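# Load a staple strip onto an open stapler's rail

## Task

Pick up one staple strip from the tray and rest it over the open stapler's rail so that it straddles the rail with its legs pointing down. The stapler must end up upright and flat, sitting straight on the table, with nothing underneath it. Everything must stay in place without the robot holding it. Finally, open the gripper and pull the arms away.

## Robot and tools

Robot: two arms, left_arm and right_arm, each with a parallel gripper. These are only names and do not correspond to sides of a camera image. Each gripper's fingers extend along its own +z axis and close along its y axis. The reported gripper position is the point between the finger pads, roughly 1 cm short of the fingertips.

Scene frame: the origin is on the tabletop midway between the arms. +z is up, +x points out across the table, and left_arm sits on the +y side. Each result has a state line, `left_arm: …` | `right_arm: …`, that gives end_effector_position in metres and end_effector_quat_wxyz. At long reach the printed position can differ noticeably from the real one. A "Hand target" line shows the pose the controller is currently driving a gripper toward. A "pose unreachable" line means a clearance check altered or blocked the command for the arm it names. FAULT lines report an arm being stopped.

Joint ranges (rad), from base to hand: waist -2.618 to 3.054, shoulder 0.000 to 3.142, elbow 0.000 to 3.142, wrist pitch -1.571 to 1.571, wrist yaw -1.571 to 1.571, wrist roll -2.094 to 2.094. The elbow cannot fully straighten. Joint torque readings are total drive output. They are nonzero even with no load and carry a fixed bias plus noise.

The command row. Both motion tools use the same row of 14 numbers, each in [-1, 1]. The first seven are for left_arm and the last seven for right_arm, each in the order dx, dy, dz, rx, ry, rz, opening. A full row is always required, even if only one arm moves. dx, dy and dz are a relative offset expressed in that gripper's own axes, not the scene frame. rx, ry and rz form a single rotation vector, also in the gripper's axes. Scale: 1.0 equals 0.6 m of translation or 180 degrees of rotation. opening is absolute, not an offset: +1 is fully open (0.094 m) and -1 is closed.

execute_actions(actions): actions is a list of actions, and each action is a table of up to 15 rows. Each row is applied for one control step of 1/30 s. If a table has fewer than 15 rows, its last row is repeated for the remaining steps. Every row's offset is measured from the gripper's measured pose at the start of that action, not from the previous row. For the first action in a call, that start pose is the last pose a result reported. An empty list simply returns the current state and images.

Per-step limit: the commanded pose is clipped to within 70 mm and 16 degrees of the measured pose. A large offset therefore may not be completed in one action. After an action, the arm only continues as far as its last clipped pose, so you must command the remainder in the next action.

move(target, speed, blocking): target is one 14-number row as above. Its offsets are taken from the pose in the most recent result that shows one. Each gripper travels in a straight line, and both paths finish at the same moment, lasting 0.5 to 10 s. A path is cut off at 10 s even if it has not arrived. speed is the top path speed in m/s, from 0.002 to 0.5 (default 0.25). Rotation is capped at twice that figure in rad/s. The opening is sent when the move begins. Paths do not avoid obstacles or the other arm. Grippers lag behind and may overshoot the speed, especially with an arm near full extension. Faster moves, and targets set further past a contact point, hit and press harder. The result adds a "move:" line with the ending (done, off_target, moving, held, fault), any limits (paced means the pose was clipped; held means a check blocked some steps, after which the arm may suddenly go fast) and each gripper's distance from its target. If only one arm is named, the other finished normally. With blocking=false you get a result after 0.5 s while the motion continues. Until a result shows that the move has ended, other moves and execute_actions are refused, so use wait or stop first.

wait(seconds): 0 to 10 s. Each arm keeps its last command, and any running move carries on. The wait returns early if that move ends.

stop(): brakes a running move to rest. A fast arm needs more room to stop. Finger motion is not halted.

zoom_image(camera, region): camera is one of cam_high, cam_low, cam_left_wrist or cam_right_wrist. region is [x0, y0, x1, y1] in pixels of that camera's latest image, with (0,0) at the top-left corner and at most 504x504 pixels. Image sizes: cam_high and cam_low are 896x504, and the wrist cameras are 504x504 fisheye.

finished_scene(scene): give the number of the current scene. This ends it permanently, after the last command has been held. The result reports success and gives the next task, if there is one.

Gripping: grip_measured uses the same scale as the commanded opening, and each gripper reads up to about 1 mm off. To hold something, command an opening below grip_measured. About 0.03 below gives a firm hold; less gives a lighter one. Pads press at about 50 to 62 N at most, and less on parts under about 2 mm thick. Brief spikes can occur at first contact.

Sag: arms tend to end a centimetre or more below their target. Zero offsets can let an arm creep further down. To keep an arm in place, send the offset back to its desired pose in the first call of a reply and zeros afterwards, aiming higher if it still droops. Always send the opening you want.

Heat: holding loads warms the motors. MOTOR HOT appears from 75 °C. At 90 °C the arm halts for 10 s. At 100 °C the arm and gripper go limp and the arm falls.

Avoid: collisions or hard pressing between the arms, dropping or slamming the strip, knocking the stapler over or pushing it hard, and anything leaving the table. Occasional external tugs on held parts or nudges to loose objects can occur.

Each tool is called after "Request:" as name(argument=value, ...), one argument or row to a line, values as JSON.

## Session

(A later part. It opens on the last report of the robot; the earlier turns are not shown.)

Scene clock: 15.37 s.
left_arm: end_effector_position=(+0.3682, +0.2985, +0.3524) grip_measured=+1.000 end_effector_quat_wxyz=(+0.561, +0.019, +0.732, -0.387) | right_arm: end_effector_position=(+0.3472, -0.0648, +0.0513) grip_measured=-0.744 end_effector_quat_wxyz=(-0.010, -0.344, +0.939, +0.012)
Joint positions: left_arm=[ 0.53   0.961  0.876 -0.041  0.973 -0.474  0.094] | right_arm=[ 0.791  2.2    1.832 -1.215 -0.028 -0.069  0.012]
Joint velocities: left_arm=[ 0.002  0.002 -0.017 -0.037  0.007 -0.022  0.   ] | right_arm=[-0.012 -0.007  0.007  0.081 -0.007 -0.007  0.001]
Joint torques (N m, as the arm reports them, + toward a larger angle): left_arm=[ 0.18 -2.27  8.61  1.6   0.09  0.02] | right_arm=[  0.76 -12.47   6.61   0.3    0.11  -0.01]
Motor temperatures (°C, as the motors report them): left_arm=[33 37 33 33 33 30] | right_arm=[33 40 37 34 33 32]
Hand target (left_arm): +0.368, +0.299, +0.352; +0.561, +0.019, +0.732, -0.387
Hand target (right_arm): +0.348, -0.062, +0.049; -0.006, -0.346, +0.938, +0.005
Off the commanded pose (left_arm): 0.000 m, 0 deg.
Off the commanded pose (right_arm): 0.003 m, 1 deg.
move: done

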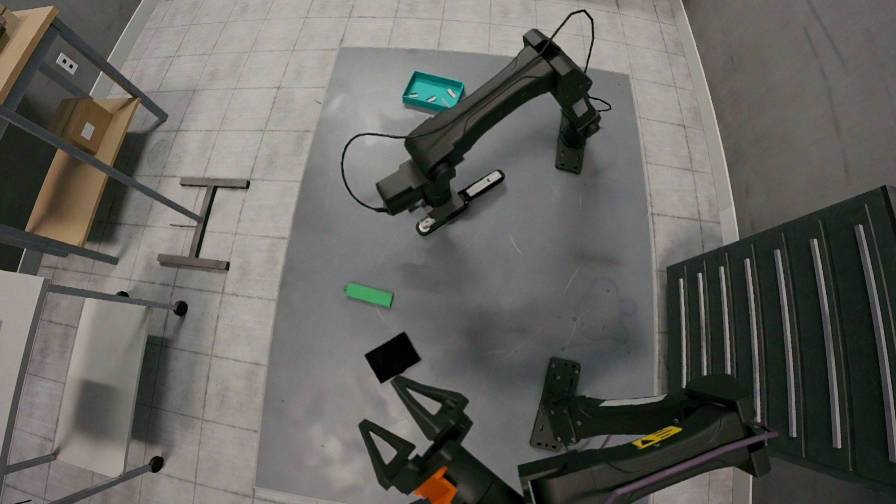

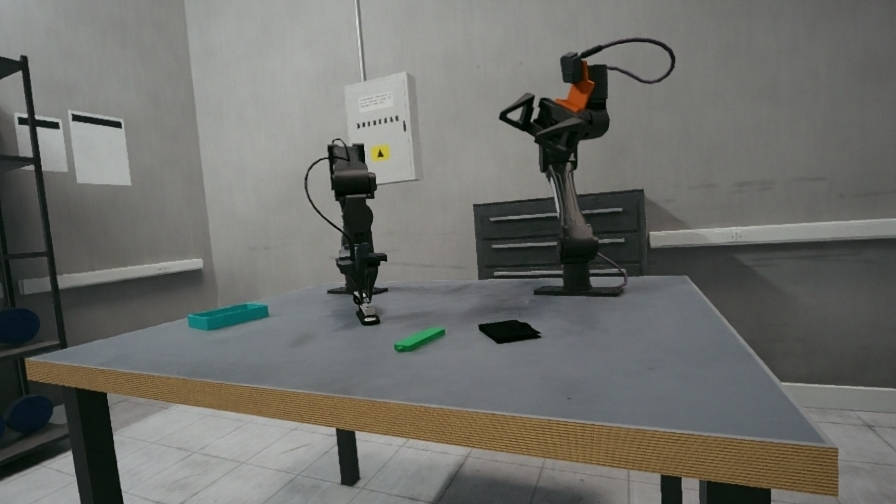

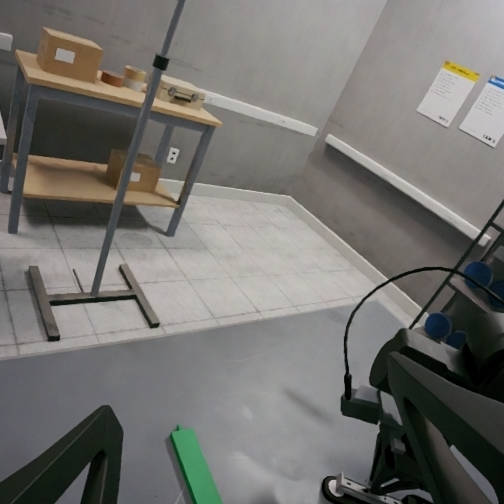

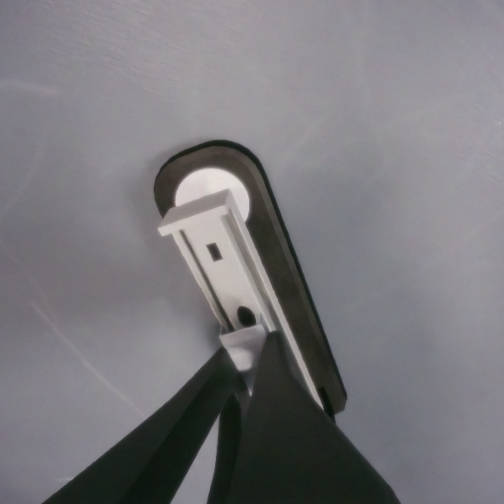

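Request:
move(
  target=[0,0,0,0,0,0,1,0,0,0.016,0,0.006,-0.012,-0.77],
  speed=0.015,
)

Request:
zoom_image(
  camera="cam_right_wrist",
  region=[140,200,340,400],
)

Scene clock: 17.13 s.
left_arm: end_effector_position=(+0.3682, +0.2985, +0.3524) grip_measured=+1.000 end_effector_quat_wxyz=(+0.561, +0.019, +0.732, -0.387) | right_arm: end_effector_position=(+0.3463, -0.0656, +0.0437) grip_measured=-0.744 end_effector_quat_wxyz=(-0.019, -0.358, +0.933, +0.009)
Joint positions: left_arm=[ 0.53   0.961  0.876 -0.041  0.973 -0.474  0.094] | right_arm=[ 0.791  2.22   1.832 -1.215 -0.027 -0.099  0.012]
Joint velocities: left_arm=[-0.007 -0.012 -0.002 -0.037 -0.022  0.051  0.   ] | right_arm=[ 0.017 -0.002  0.002 -0.051 -0.139 -0.022 -0.   ]
Joint torques (N m, as the arm reports them, + toward a larger angle): left_arm=[-0.1  -2.43  8.45  1.61  0.1   0.05] | right_arm=[  0.12 -12.3    7.     0.18  -0.01  -0.08]
Motor temperatures (°C, as the motors report them): left_arm=[33 37 34 33 33 30] | right_arm=[33 41 37 34 33 32]
Hand target (left_arm): +0.368, +0.299, +0.352; +0.561, +0.019, +0.732, -0.387
Hand target (right_arm): +0.347, -0.065, +0.042; -0.019, -0.362, +0.932, +0.008
Off the commanded pose (left_arm): 0.000 m, 0 deg.
Off the commanded pose (right_arm): 0.002 m, 0 deg.
move: done

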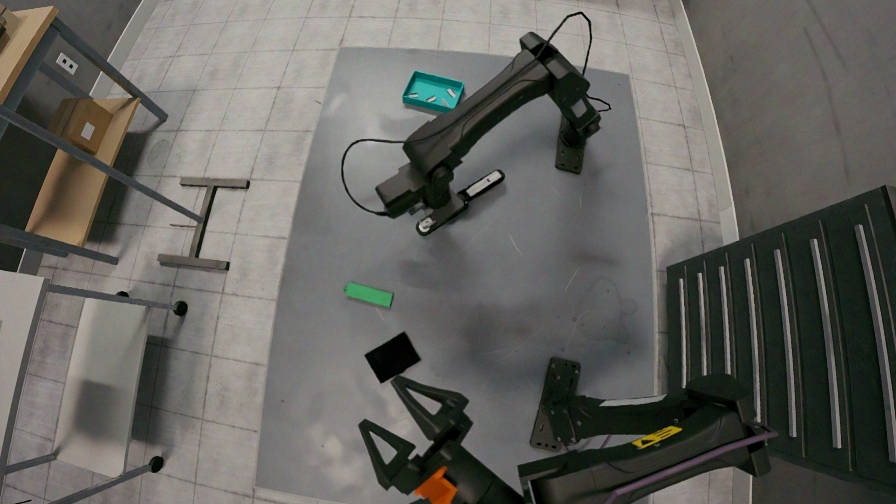

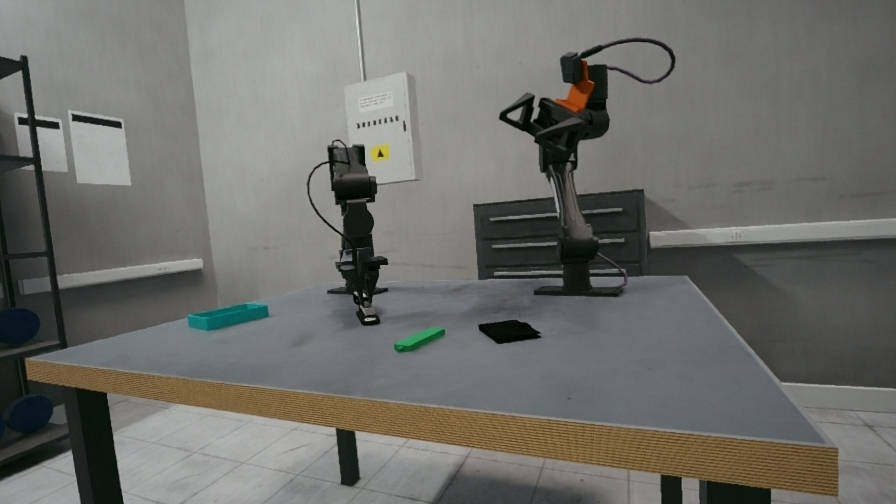

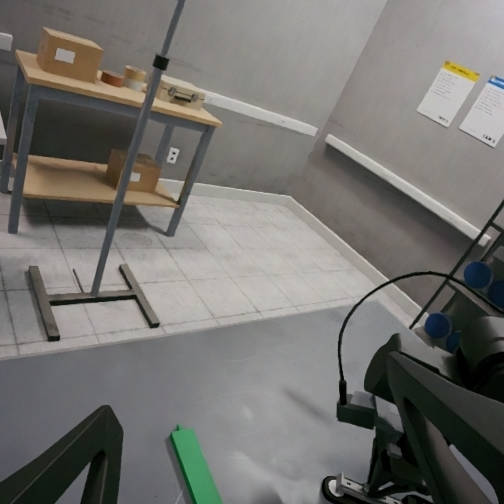

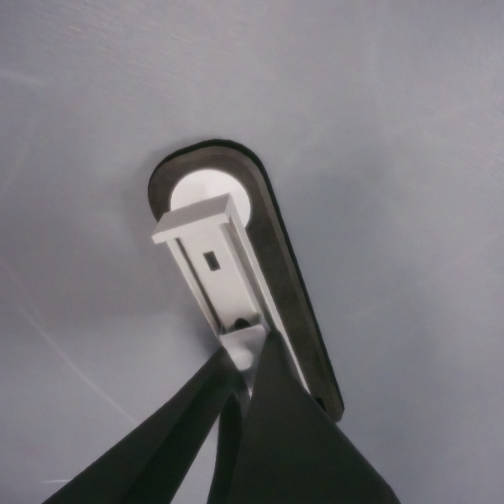

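Region (140, 200, 340, 400) of cam_right_wrist's 504x504 image, scaled by 2.520, with more detail than that image has.

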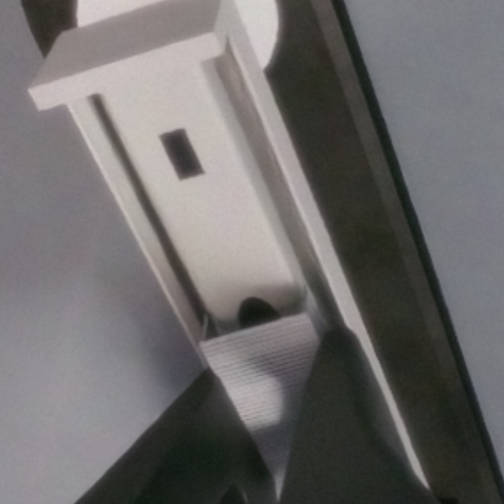

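Request:
move(
  target=[0,0,0,0,0,0,1,0,0.004,0,-0.0045,0,0,-0.77],
  speed=0.01,
)

Request:
move(
  target=[0,0,0,0,0,0,1,0,0,0.008,0,0.003,0,-0.77],
  speed=0.01,
)

Request:
zoom_image(
  camera="cam_right_wrist",
  region=[140,200,340,400],
)

Scene clock: 18.20 s.
left_arm: end_effector_position=(+0.3682, +0.2985, +0.3524) grip_measured=+1.000 end_effector_quat_wxyz=(+0.561, +0.019, +0.732, -0.387) | right_arm: end_effector_position=(+0.3460, -0.0652, +0.0437) grip_measured=-0.744 end_effector_quat_wxyz=(-0.019, -0.359, +0.933, +0.010)
Joint positions: left_arm=[ 0.53   0.961  0.876 -0.041  0.973 -0.474  0.094] | right_arm=[ 0.791  2.22   1.832 -1.215 -0.03  -0.099  0.012]
Joint velocities: left_arm=[-0.002 -0.027 -0.002 -0.007  0.081  0.022  0.   ] | right_arm=[ 0.007 -0.027  0.007 -0.007  0.022  0.037 -0.   ]
Joint torques (N m, as the arm reports them, + toward a larger angle): left_arm=[-0.04 -2.5   8.53  1.65  0.05  0.01] | right_arm=[ -0.09 -12.66   6.89   0.12  -0.11  -0.06]
Motor temperatures (°C, as the motors report them): left_arm=[33 37 34 33 33 30] | right_arm=[33 41 37 34 33 32]
Hand target (left_arm): +0.368, +0.299, +0.352; +0.561, +0.019, +0.732, -0.387
Hand target (right_arm): +0.345, -0.064, +0.044; -0.021, -0.358, +0.933, +0.016
Off the commanded pose (left_arm): 0.000 m, 0 deg.
Off the commanded pose (right_arm): 0.002 m, 1 deg.
move: done

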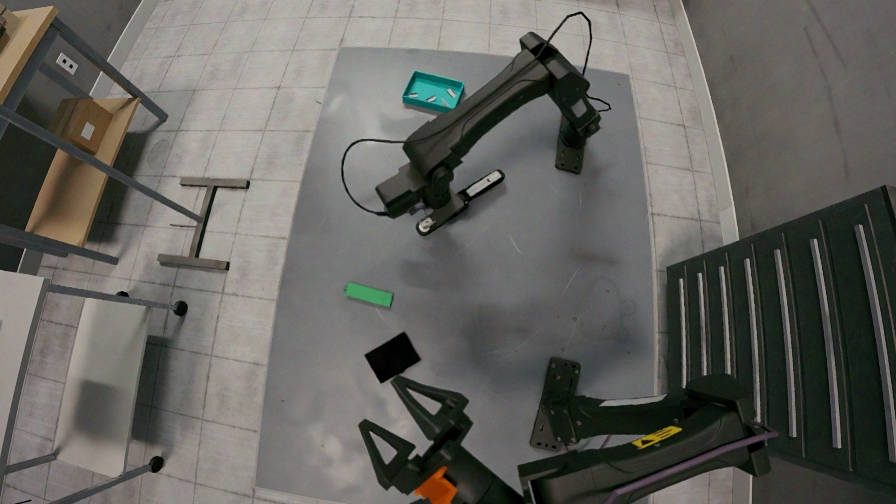

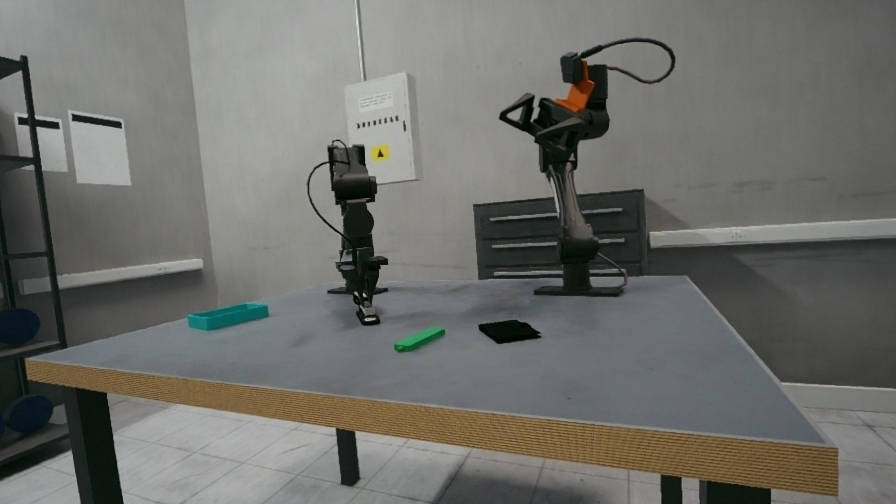

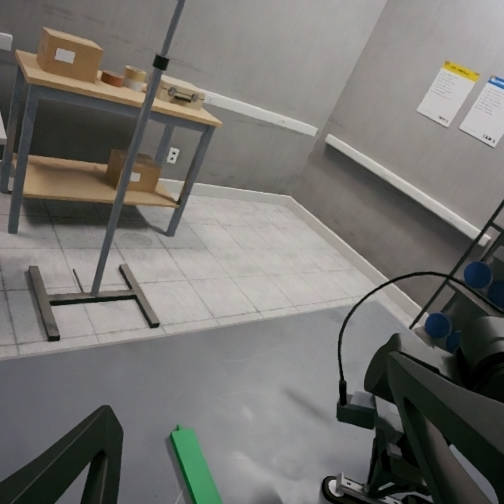

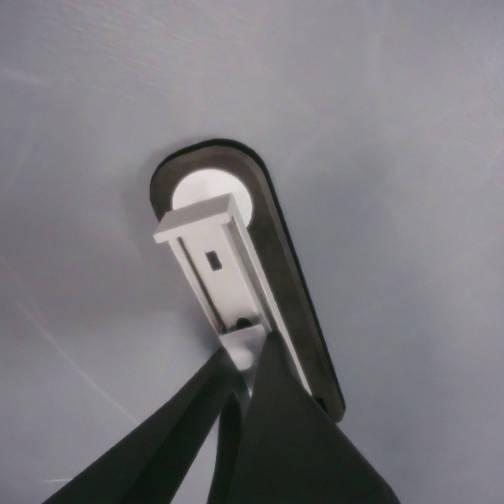

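Scene clock: 18.90 s.
left_arm: end_effector_position=(+0.3682, +0.2985, +0.3524) grip_measured=+1.000 end_effector_quat_wxyz=(+0.561, +0.019, +0.732, -0.387) | right_arm: end_effector_position=(+0.3460, -0.0652, +0.0437) grip_measured=-0.744 end_effector_quat_wxyz=(-0.019, -0.359, +0.933, +0.010)
Joint positions: left_arm=[ 0.53   0.961  0.876 -0.041  0.973 -0.474  0.094] | right_arm=[ 0.791  2.22   1.832 -1.215 -0.03  -0.099  0.012]
Joint velocities: left_arm=[ 0.002 -0.007 -0.012  0.007 -0.066  0.037  0.   ] | right_arm=[ 0.012  0.017 -0.002 -0.007 -0.007  0.022 -0.   ]
Joint torques (N m, as the arm reports them, + toward a larger angle): left_arm=[ 0.01 -2.51  8.4   1.6   0.06  0.04] | right_arm=[  0.15 -11.68   6.86   0.17   0.01   0.01]
Motor temperatures (°C, as the motors report them): left_arm=[33 37 34 33 33 30] | right_arm=[33 41 37 34 33 32]
Hand target (left_arm): +0.368, +0.299, +0.352; +0.561, +0.019, +0.732, -0.387
Hand target (right_arm): +0.346, -0.065, +0.039; -0.024, -0.359, +0.933, +0.009
Off the commanded pose (left_arm): 0.000 m, 0 deg.
Off the commanded pose (right_arm): 0.005 m, 1 deg.
move: done

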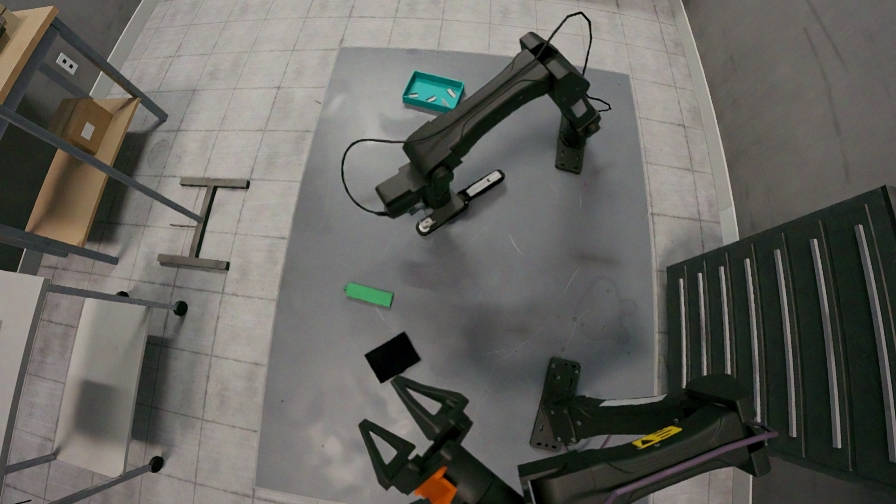

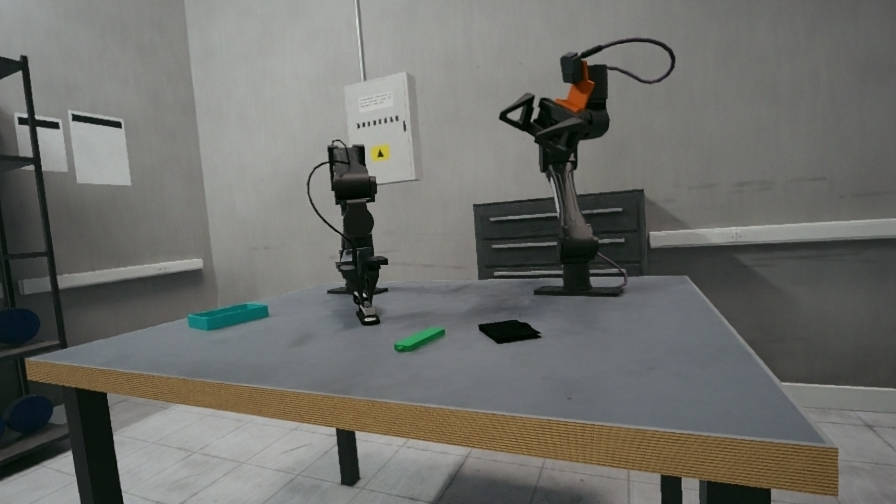

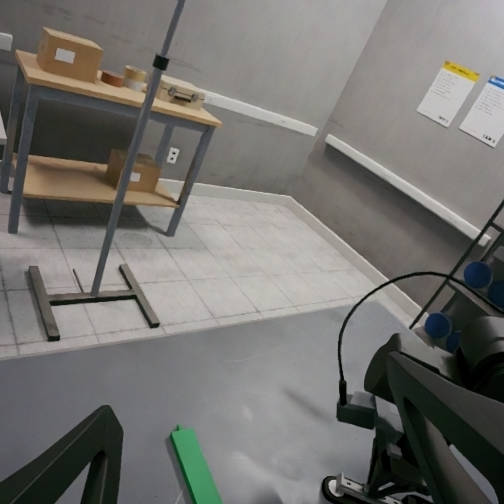

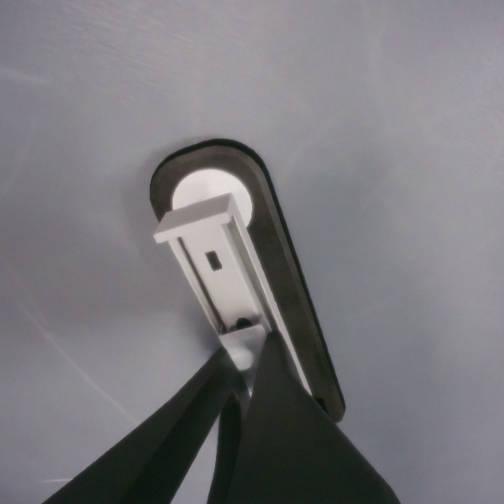

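Region (140, 200, 340, 400) of cam_right_wrist's 504x504 image, scaled by 2.520, with more detail than that image has.

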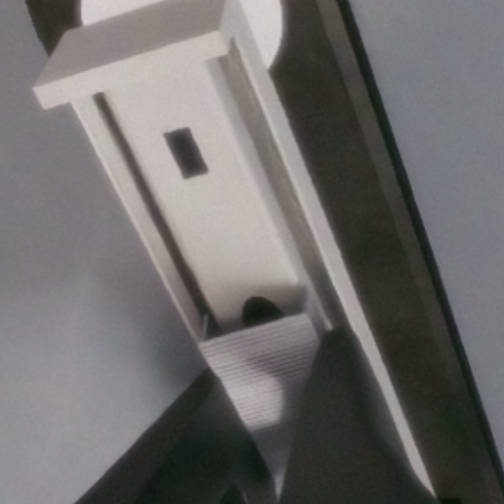

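Request:
move(
  target=[0,0,0,0,0,0,1,0,0,0.012,0,0.0045,0,-0.77],
  speed=0.01,
)

Request:
zoom_image(
  camera="cam_right_wrist",
  region=[140,200,340,400],
)

Scene clock: 21.03 s.
left_arm: end_effector_position=(+0.3682, +0.2985, +0.3524) grip_measured=+1.000 end_effector_quat_wxyz=(+0.561, +0.019, +0.732, -0.387) | right_arm: end_effector_position=(+0.3457, -0.0654, +0.0416) grip_measured=-0.744 end_effector_quat_wxyz=(-0.022, -0.359, +0.933, +0.010)
Joint positions: left_arm=[ 0.53   0.961  0.876 -0.041  0.973 -0.474  0.094] | right_arm=[ 0.791  2.225  1.832 -1.215 -0.03  -0.099  0.012]
Joint velocities: left_arm=[ 0.002  0.007  0.002  0.022 -0.037  0.051  0.   ] | right_arm=[-0.017 -0.007  0.002  0.007 -0.037 -0.022 -0.   ]
Joint torques (N m, as the arm reports them, + toward a larger angle): left_arm=[ 0.01 -2.45  8.57  1.59  0.08 -0.01] | right_arm=[  0.12 -11.7    6.87   0.17   0.04  -0.04]
Motor temperatures (°C, as the motors report them): left_arm=[33 37 34 33 33 30] | right_arm=[33 41 37 34 33 32]
Hand target (left_arm): +0.368, +0.299, +0.352; +0.561, +0.019, +0.732, -0.387
Hand target (right_arm): +0.346, -0.065, +0.036; -0.026, -0.359, +0.933, +0.008
Off the commanded pose (left_arm): 0.000 m, 0 deg.
Off the commanded pose (right_arm): 0.005 m, 1 deg.
move: done

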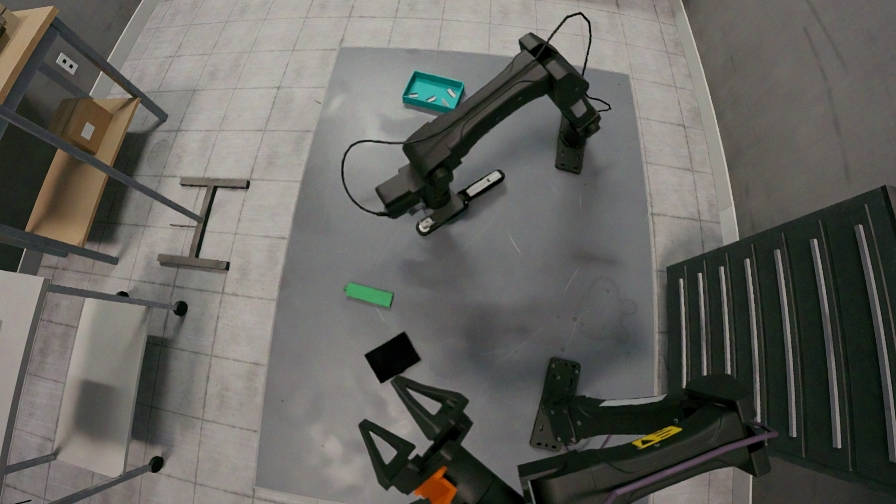

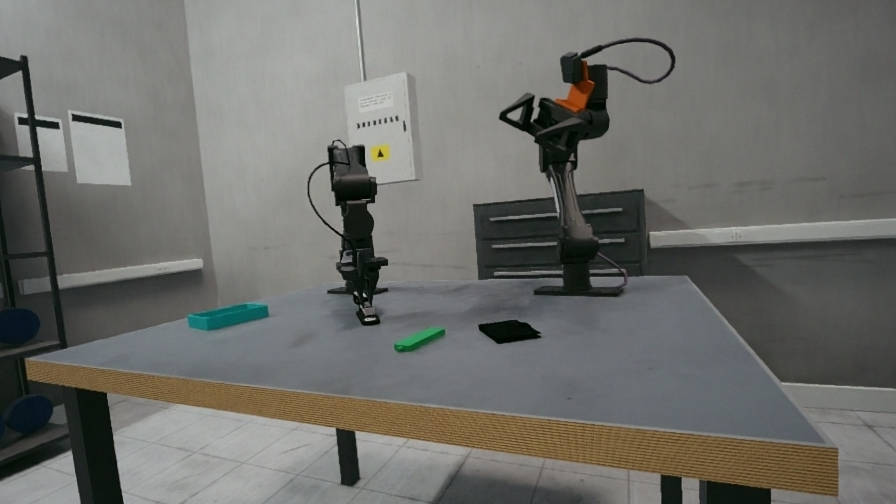

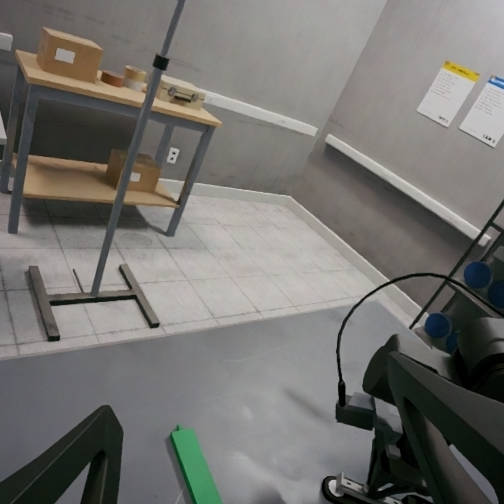

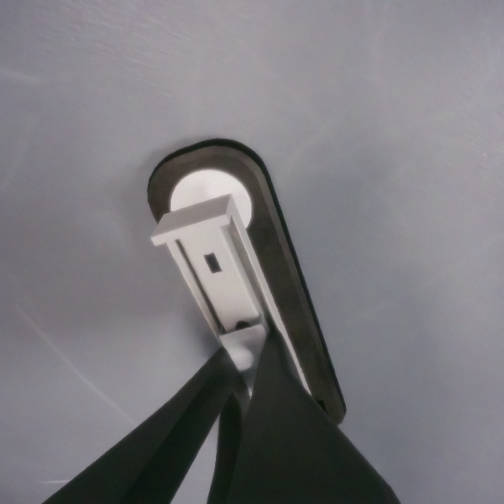

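Region (140, 200, 340, 400) of cam_right_wrist's 504x504 image, scaled by 2.520, with more detail than that image has.

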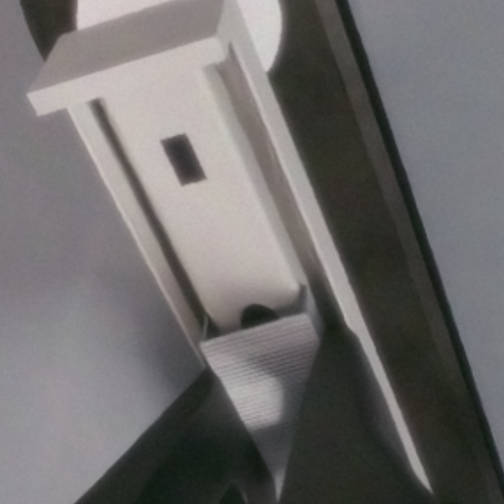

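Request:
execute_actions(
  actions=[
    [[0,0,0,0,0,0,1,0,0,0,0,0,0,-0.70]],
    [[0,0,0,0,0,0,1,0,0,0,0,0,0,-0.68]],
  ],
)

Request:
zoom_image(
  camera="cam_right_wrist",
  region=[140,200,340,400],
)

Scene clock: 22.33 s.
left_arm: end_effector_position=(+0.3682, +0.2985, +0.3524) grip_measured=+1.000 end_effector_quat_wxyz=(+0.561, +0.019, +0.732, -0.387) | right_arm: end_effector_position=(+0.3453, -0.0650, +0.0416) grip_measured=-0.683 end_effector_quat_wxyz=(-0.022, -0.358, +0.933, +0.011)
Joint positions: left_arm=[ 0.53   0.961  0.876 -0.041  0.973 -0.474  0.094] | right_arm=[ 0.791  2.225  1.832 -1.215 -0.033 -0.099  0.015]
Joint velocities: left_arm=[-0.017 -0.007 -0.012 -0.051 -0.007 -0.051  0.   ] | right_arm=[-0.012  0.012  0.007 -0.022  0.007 -0.037  0.   ]
Joint torques (N m, as the arm reports them, + toward a larger angle): left_arm=[-0.21 -2.31  8.59  1.61  0.12 -0.02] | right_arm=[ -0.03 -12.7    6.75   0.13   0.    -0.02]
Motor temperatures (°C, as the motors report them): left_arm=[33 37 34 34 33 30] | right_arm=[33 41 37 34 33 32]
Hand target (left_arm): +0.368, +0.299, +0.352; +0.561, +0.019, +0.732, -0.387
Hand target (right_arm): +0.346, -0.065, +0.042; -0.022, -0.358, +0.933, +0.010
Off the commanded pose (left_arm): 0.000 m, 0 deg.
Off the commanded pose (right_arm): 0.000 m, 0 deg.

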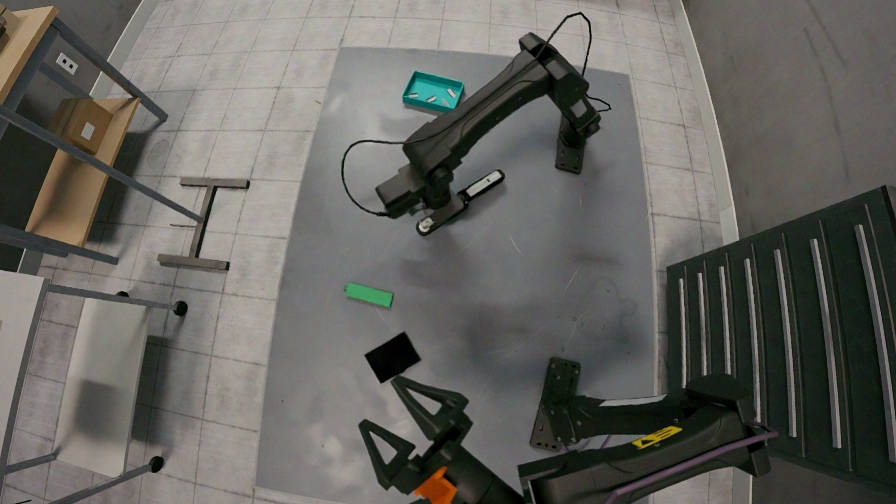

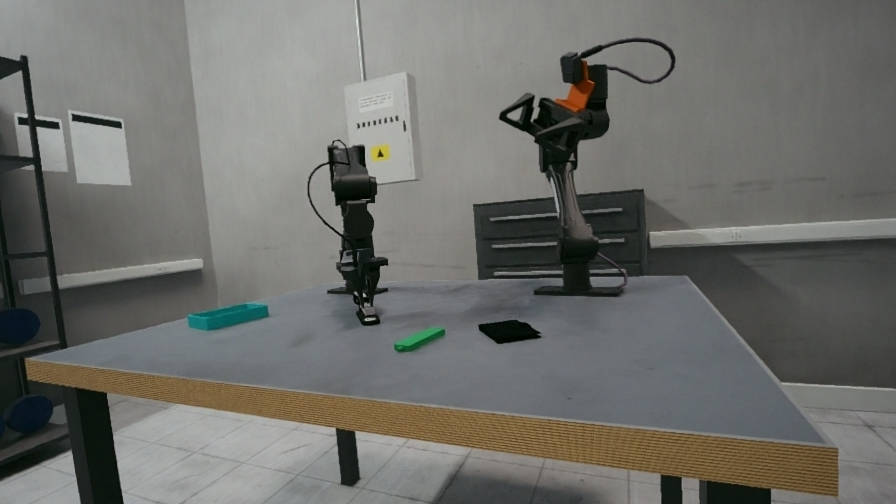

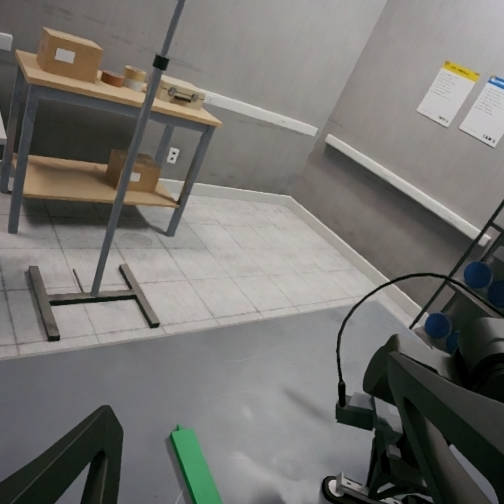

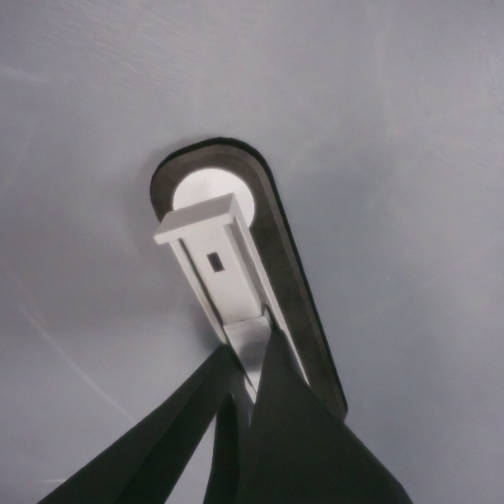

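Region (140, 200, 340, 400) of cam_right_wrist's 504x504 image, scaled by 2.520, with more detail than that image has.

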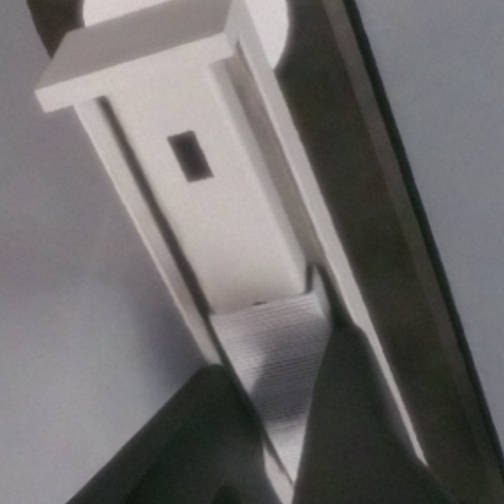

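Request:
move(
  target=[0,0,0,0,0,0,1,-0.01,0,-0.15,0,0,0,-0.3],
  speed=0.1,
)

Request:
zoom_image(
  camera="cam_right_wrist",
  region=[120,80,360,320],
)

Scene clock: 23.90 s.
left_arm: end_effector_position=(+0.3682, +0.2985, +0.3524) grip_measured=+1.000 end_effector_quat_wxyz=(+0.561, +0.019, +0.732, -0.387) | right_arm: end_effector_position=(+0.3484, -0.0623, +0.1260) grip_measured=-0.303 end_effector_quat_wxyz=(-0.022, -0.358, +0.933, +0.012)
Joint positions: left_arm=[ 0.53   0.961  0.876 -0.041  0.973 -0.474  0.094] | right_arm=[ 0.791  2.255  2.218 -1.57  -0.035 -0.099  0.033]
Joint velocities: left_arm=[-0.007  0.012  0.017 -0.037  0.037  0.037  0.   ] | right_arm=[-0.012  0.002 -0.017 -0.007  0.022 -0.022 -0.001]
Joint torques (N m, as the arm reports them, + toward a larger angle): left_arm=[ 0.03 -2.57  8.43  1.55  0.07  0.06] | right_arm=[ -0.4  -12.51   9.23   0.07   0.    -0.1 ]
Motor temperatures (°C, as the motors report them): left_arm=[33 37 34 34 33 30] | right_arm=[33 42 37 34 33 32]
Hand target (left_arm): +0.368, +0.299, +0.352; +0.561, +0.019, +0.732, -0.387
Hand target (right_arm): +0.353, -0.062, +0.131; -0.014, -0.358, +0.933, +0.014
Off the commanded pose (left_arm): 0.000 m, 0 deg.
Off the commanded pose (right_arm): 0.008 m, 0 deg.
joint sent to its limit (right arm) — the command would take joint 4 (wrist pitch) past its lower limit, so that joint was sent only as far as its limit.
move: done

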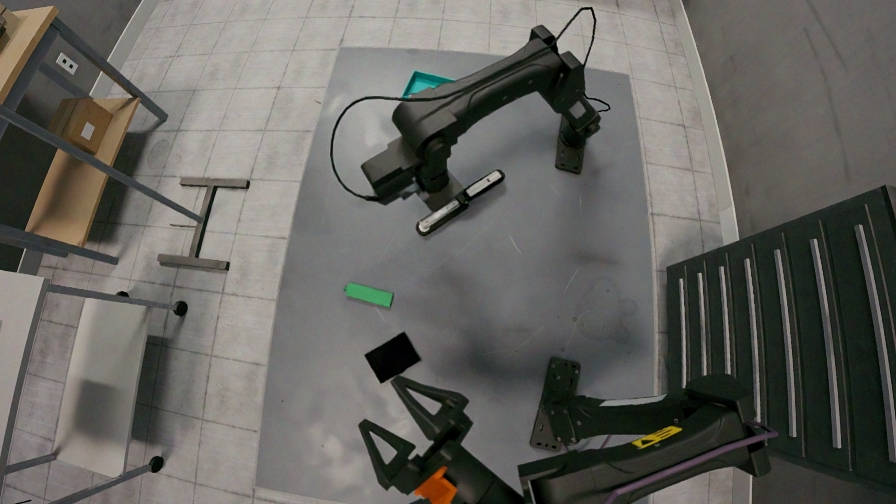

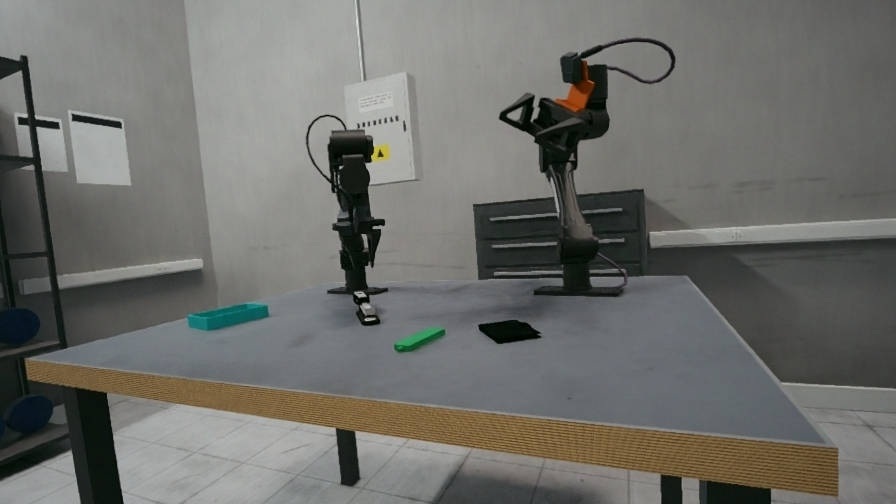

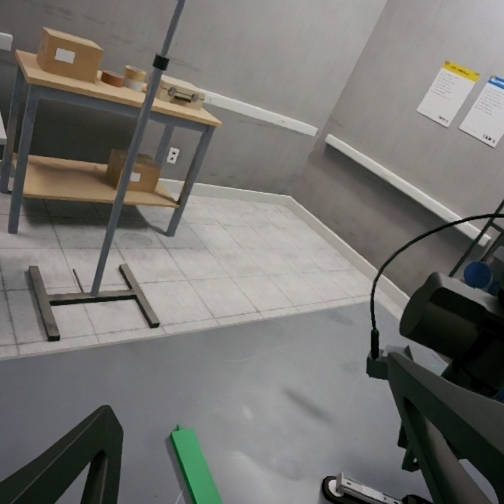

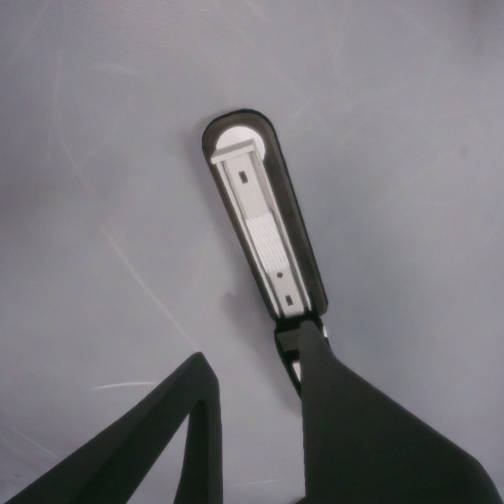

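Region (120, 80, 360, 320) of cam_right_wrist's 504x504 image, scaled by 2.100, with more detail than that image has.

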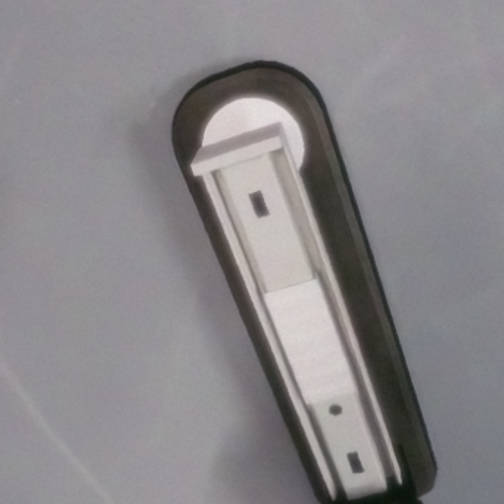

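Seated.

Request:
move(
  target=[0,0,0,0,0,0,1,0,-0.2,0,0,0,0,-0.3],
)

Request:
finished_scene(
  scene=2,
)

Scene clock: 25.07 s.
left_arm: end_effector_position=(+0.3682, +0.2985, +0.3524) grip_measured=+1.000 end_effector_quat_wxyz=(+0.561, +0.019, +0.732, -0.387) | right_arm: end_effector_position=(+0.4235, -0.1567, +0.1150) grip_measured=-0.303 end_effector_quat_wxyz=(-0.012, -0.351, +0.936, +0.013)
Joint positions: left_arm=[ 0.53   0.961  0.876 -0.041  0.973 -0.474  0.094] | right_arm=[ 0.52   2.341  2.321 -1.575 -0.027 -0.353  0.033]
Joint velocities: left_arm=[-0.022 -0.002  0.002  0.022 -0.022 -0.022  0.   ] | right_arm=[ 0.007 -0.017 -0.002 -0.066 -0.022 -0.037 -0.   ]
Joint torques (N m, as the arm reports them, + toward a larger angle): left_arm=[-0.02 -2.66  8.61  1.59  0.05  0.04] | right_arm=[  0.47 -13.24   9.36   0.1    0.05  -0.07]
Motor temperatures (°C, as the motors report them): left_arm=[33 37 34 34 33 30] | right_arm=[33 42 37 34 33 32]
Hand target (left_arm): +0.368, +0.299, +0.352; +0.561, +0.019, +0.732, -0.387
Hand target (right_arm): +0.428, -0.152, +0.121; +0.001, -0.358, +0.934, +0.012
Off the commanded pose (left_arm): 0.000 m, 0 deg.
Off the commanded pose (right_arm): 0.010 m, 2 deg.
joint sent to its limit (right arm) — the command would take joint 4 (wrist pitch) past its lower limit, so that joint was sent only as far as its limit.
move: done

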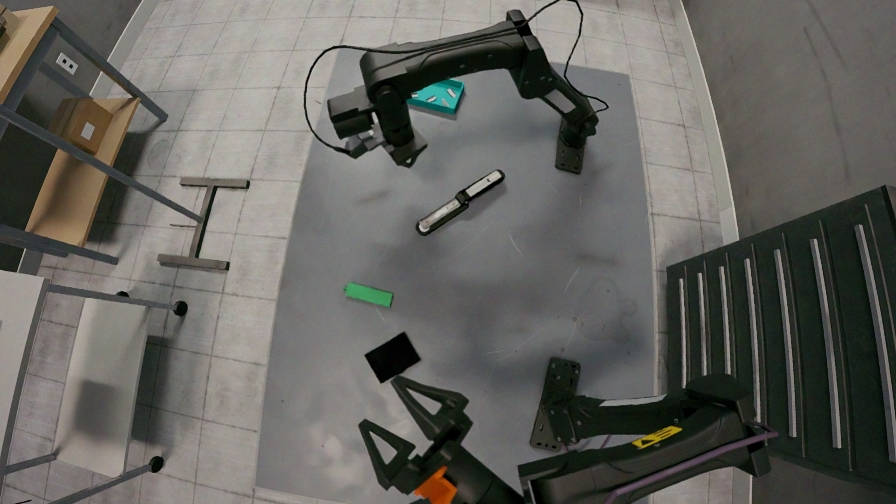

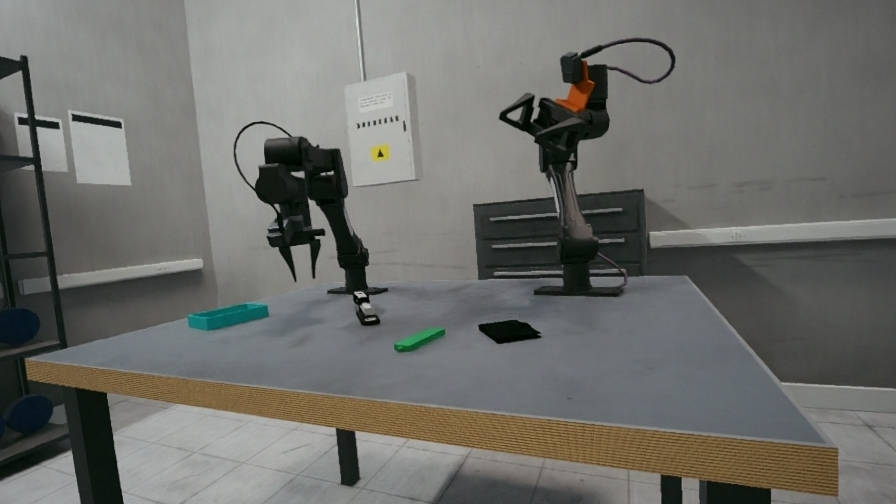

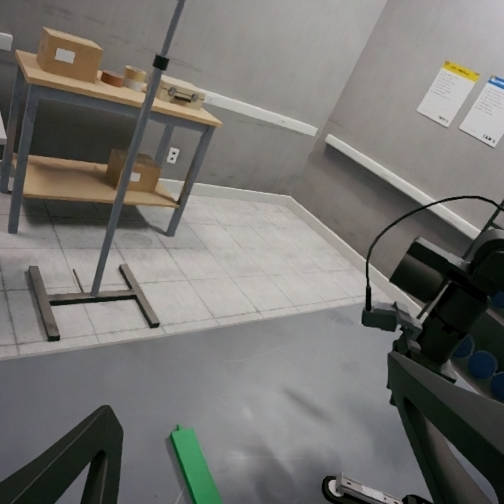

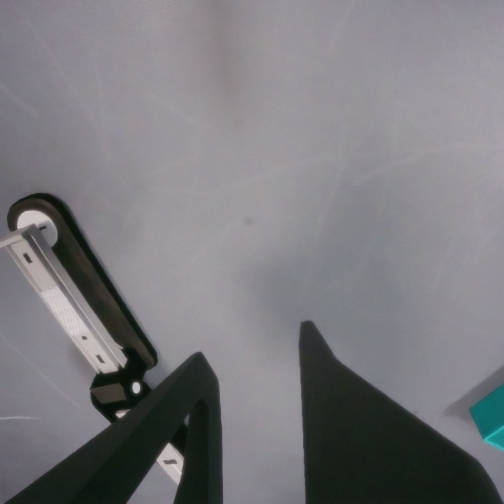

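The scene is finished: the task was done.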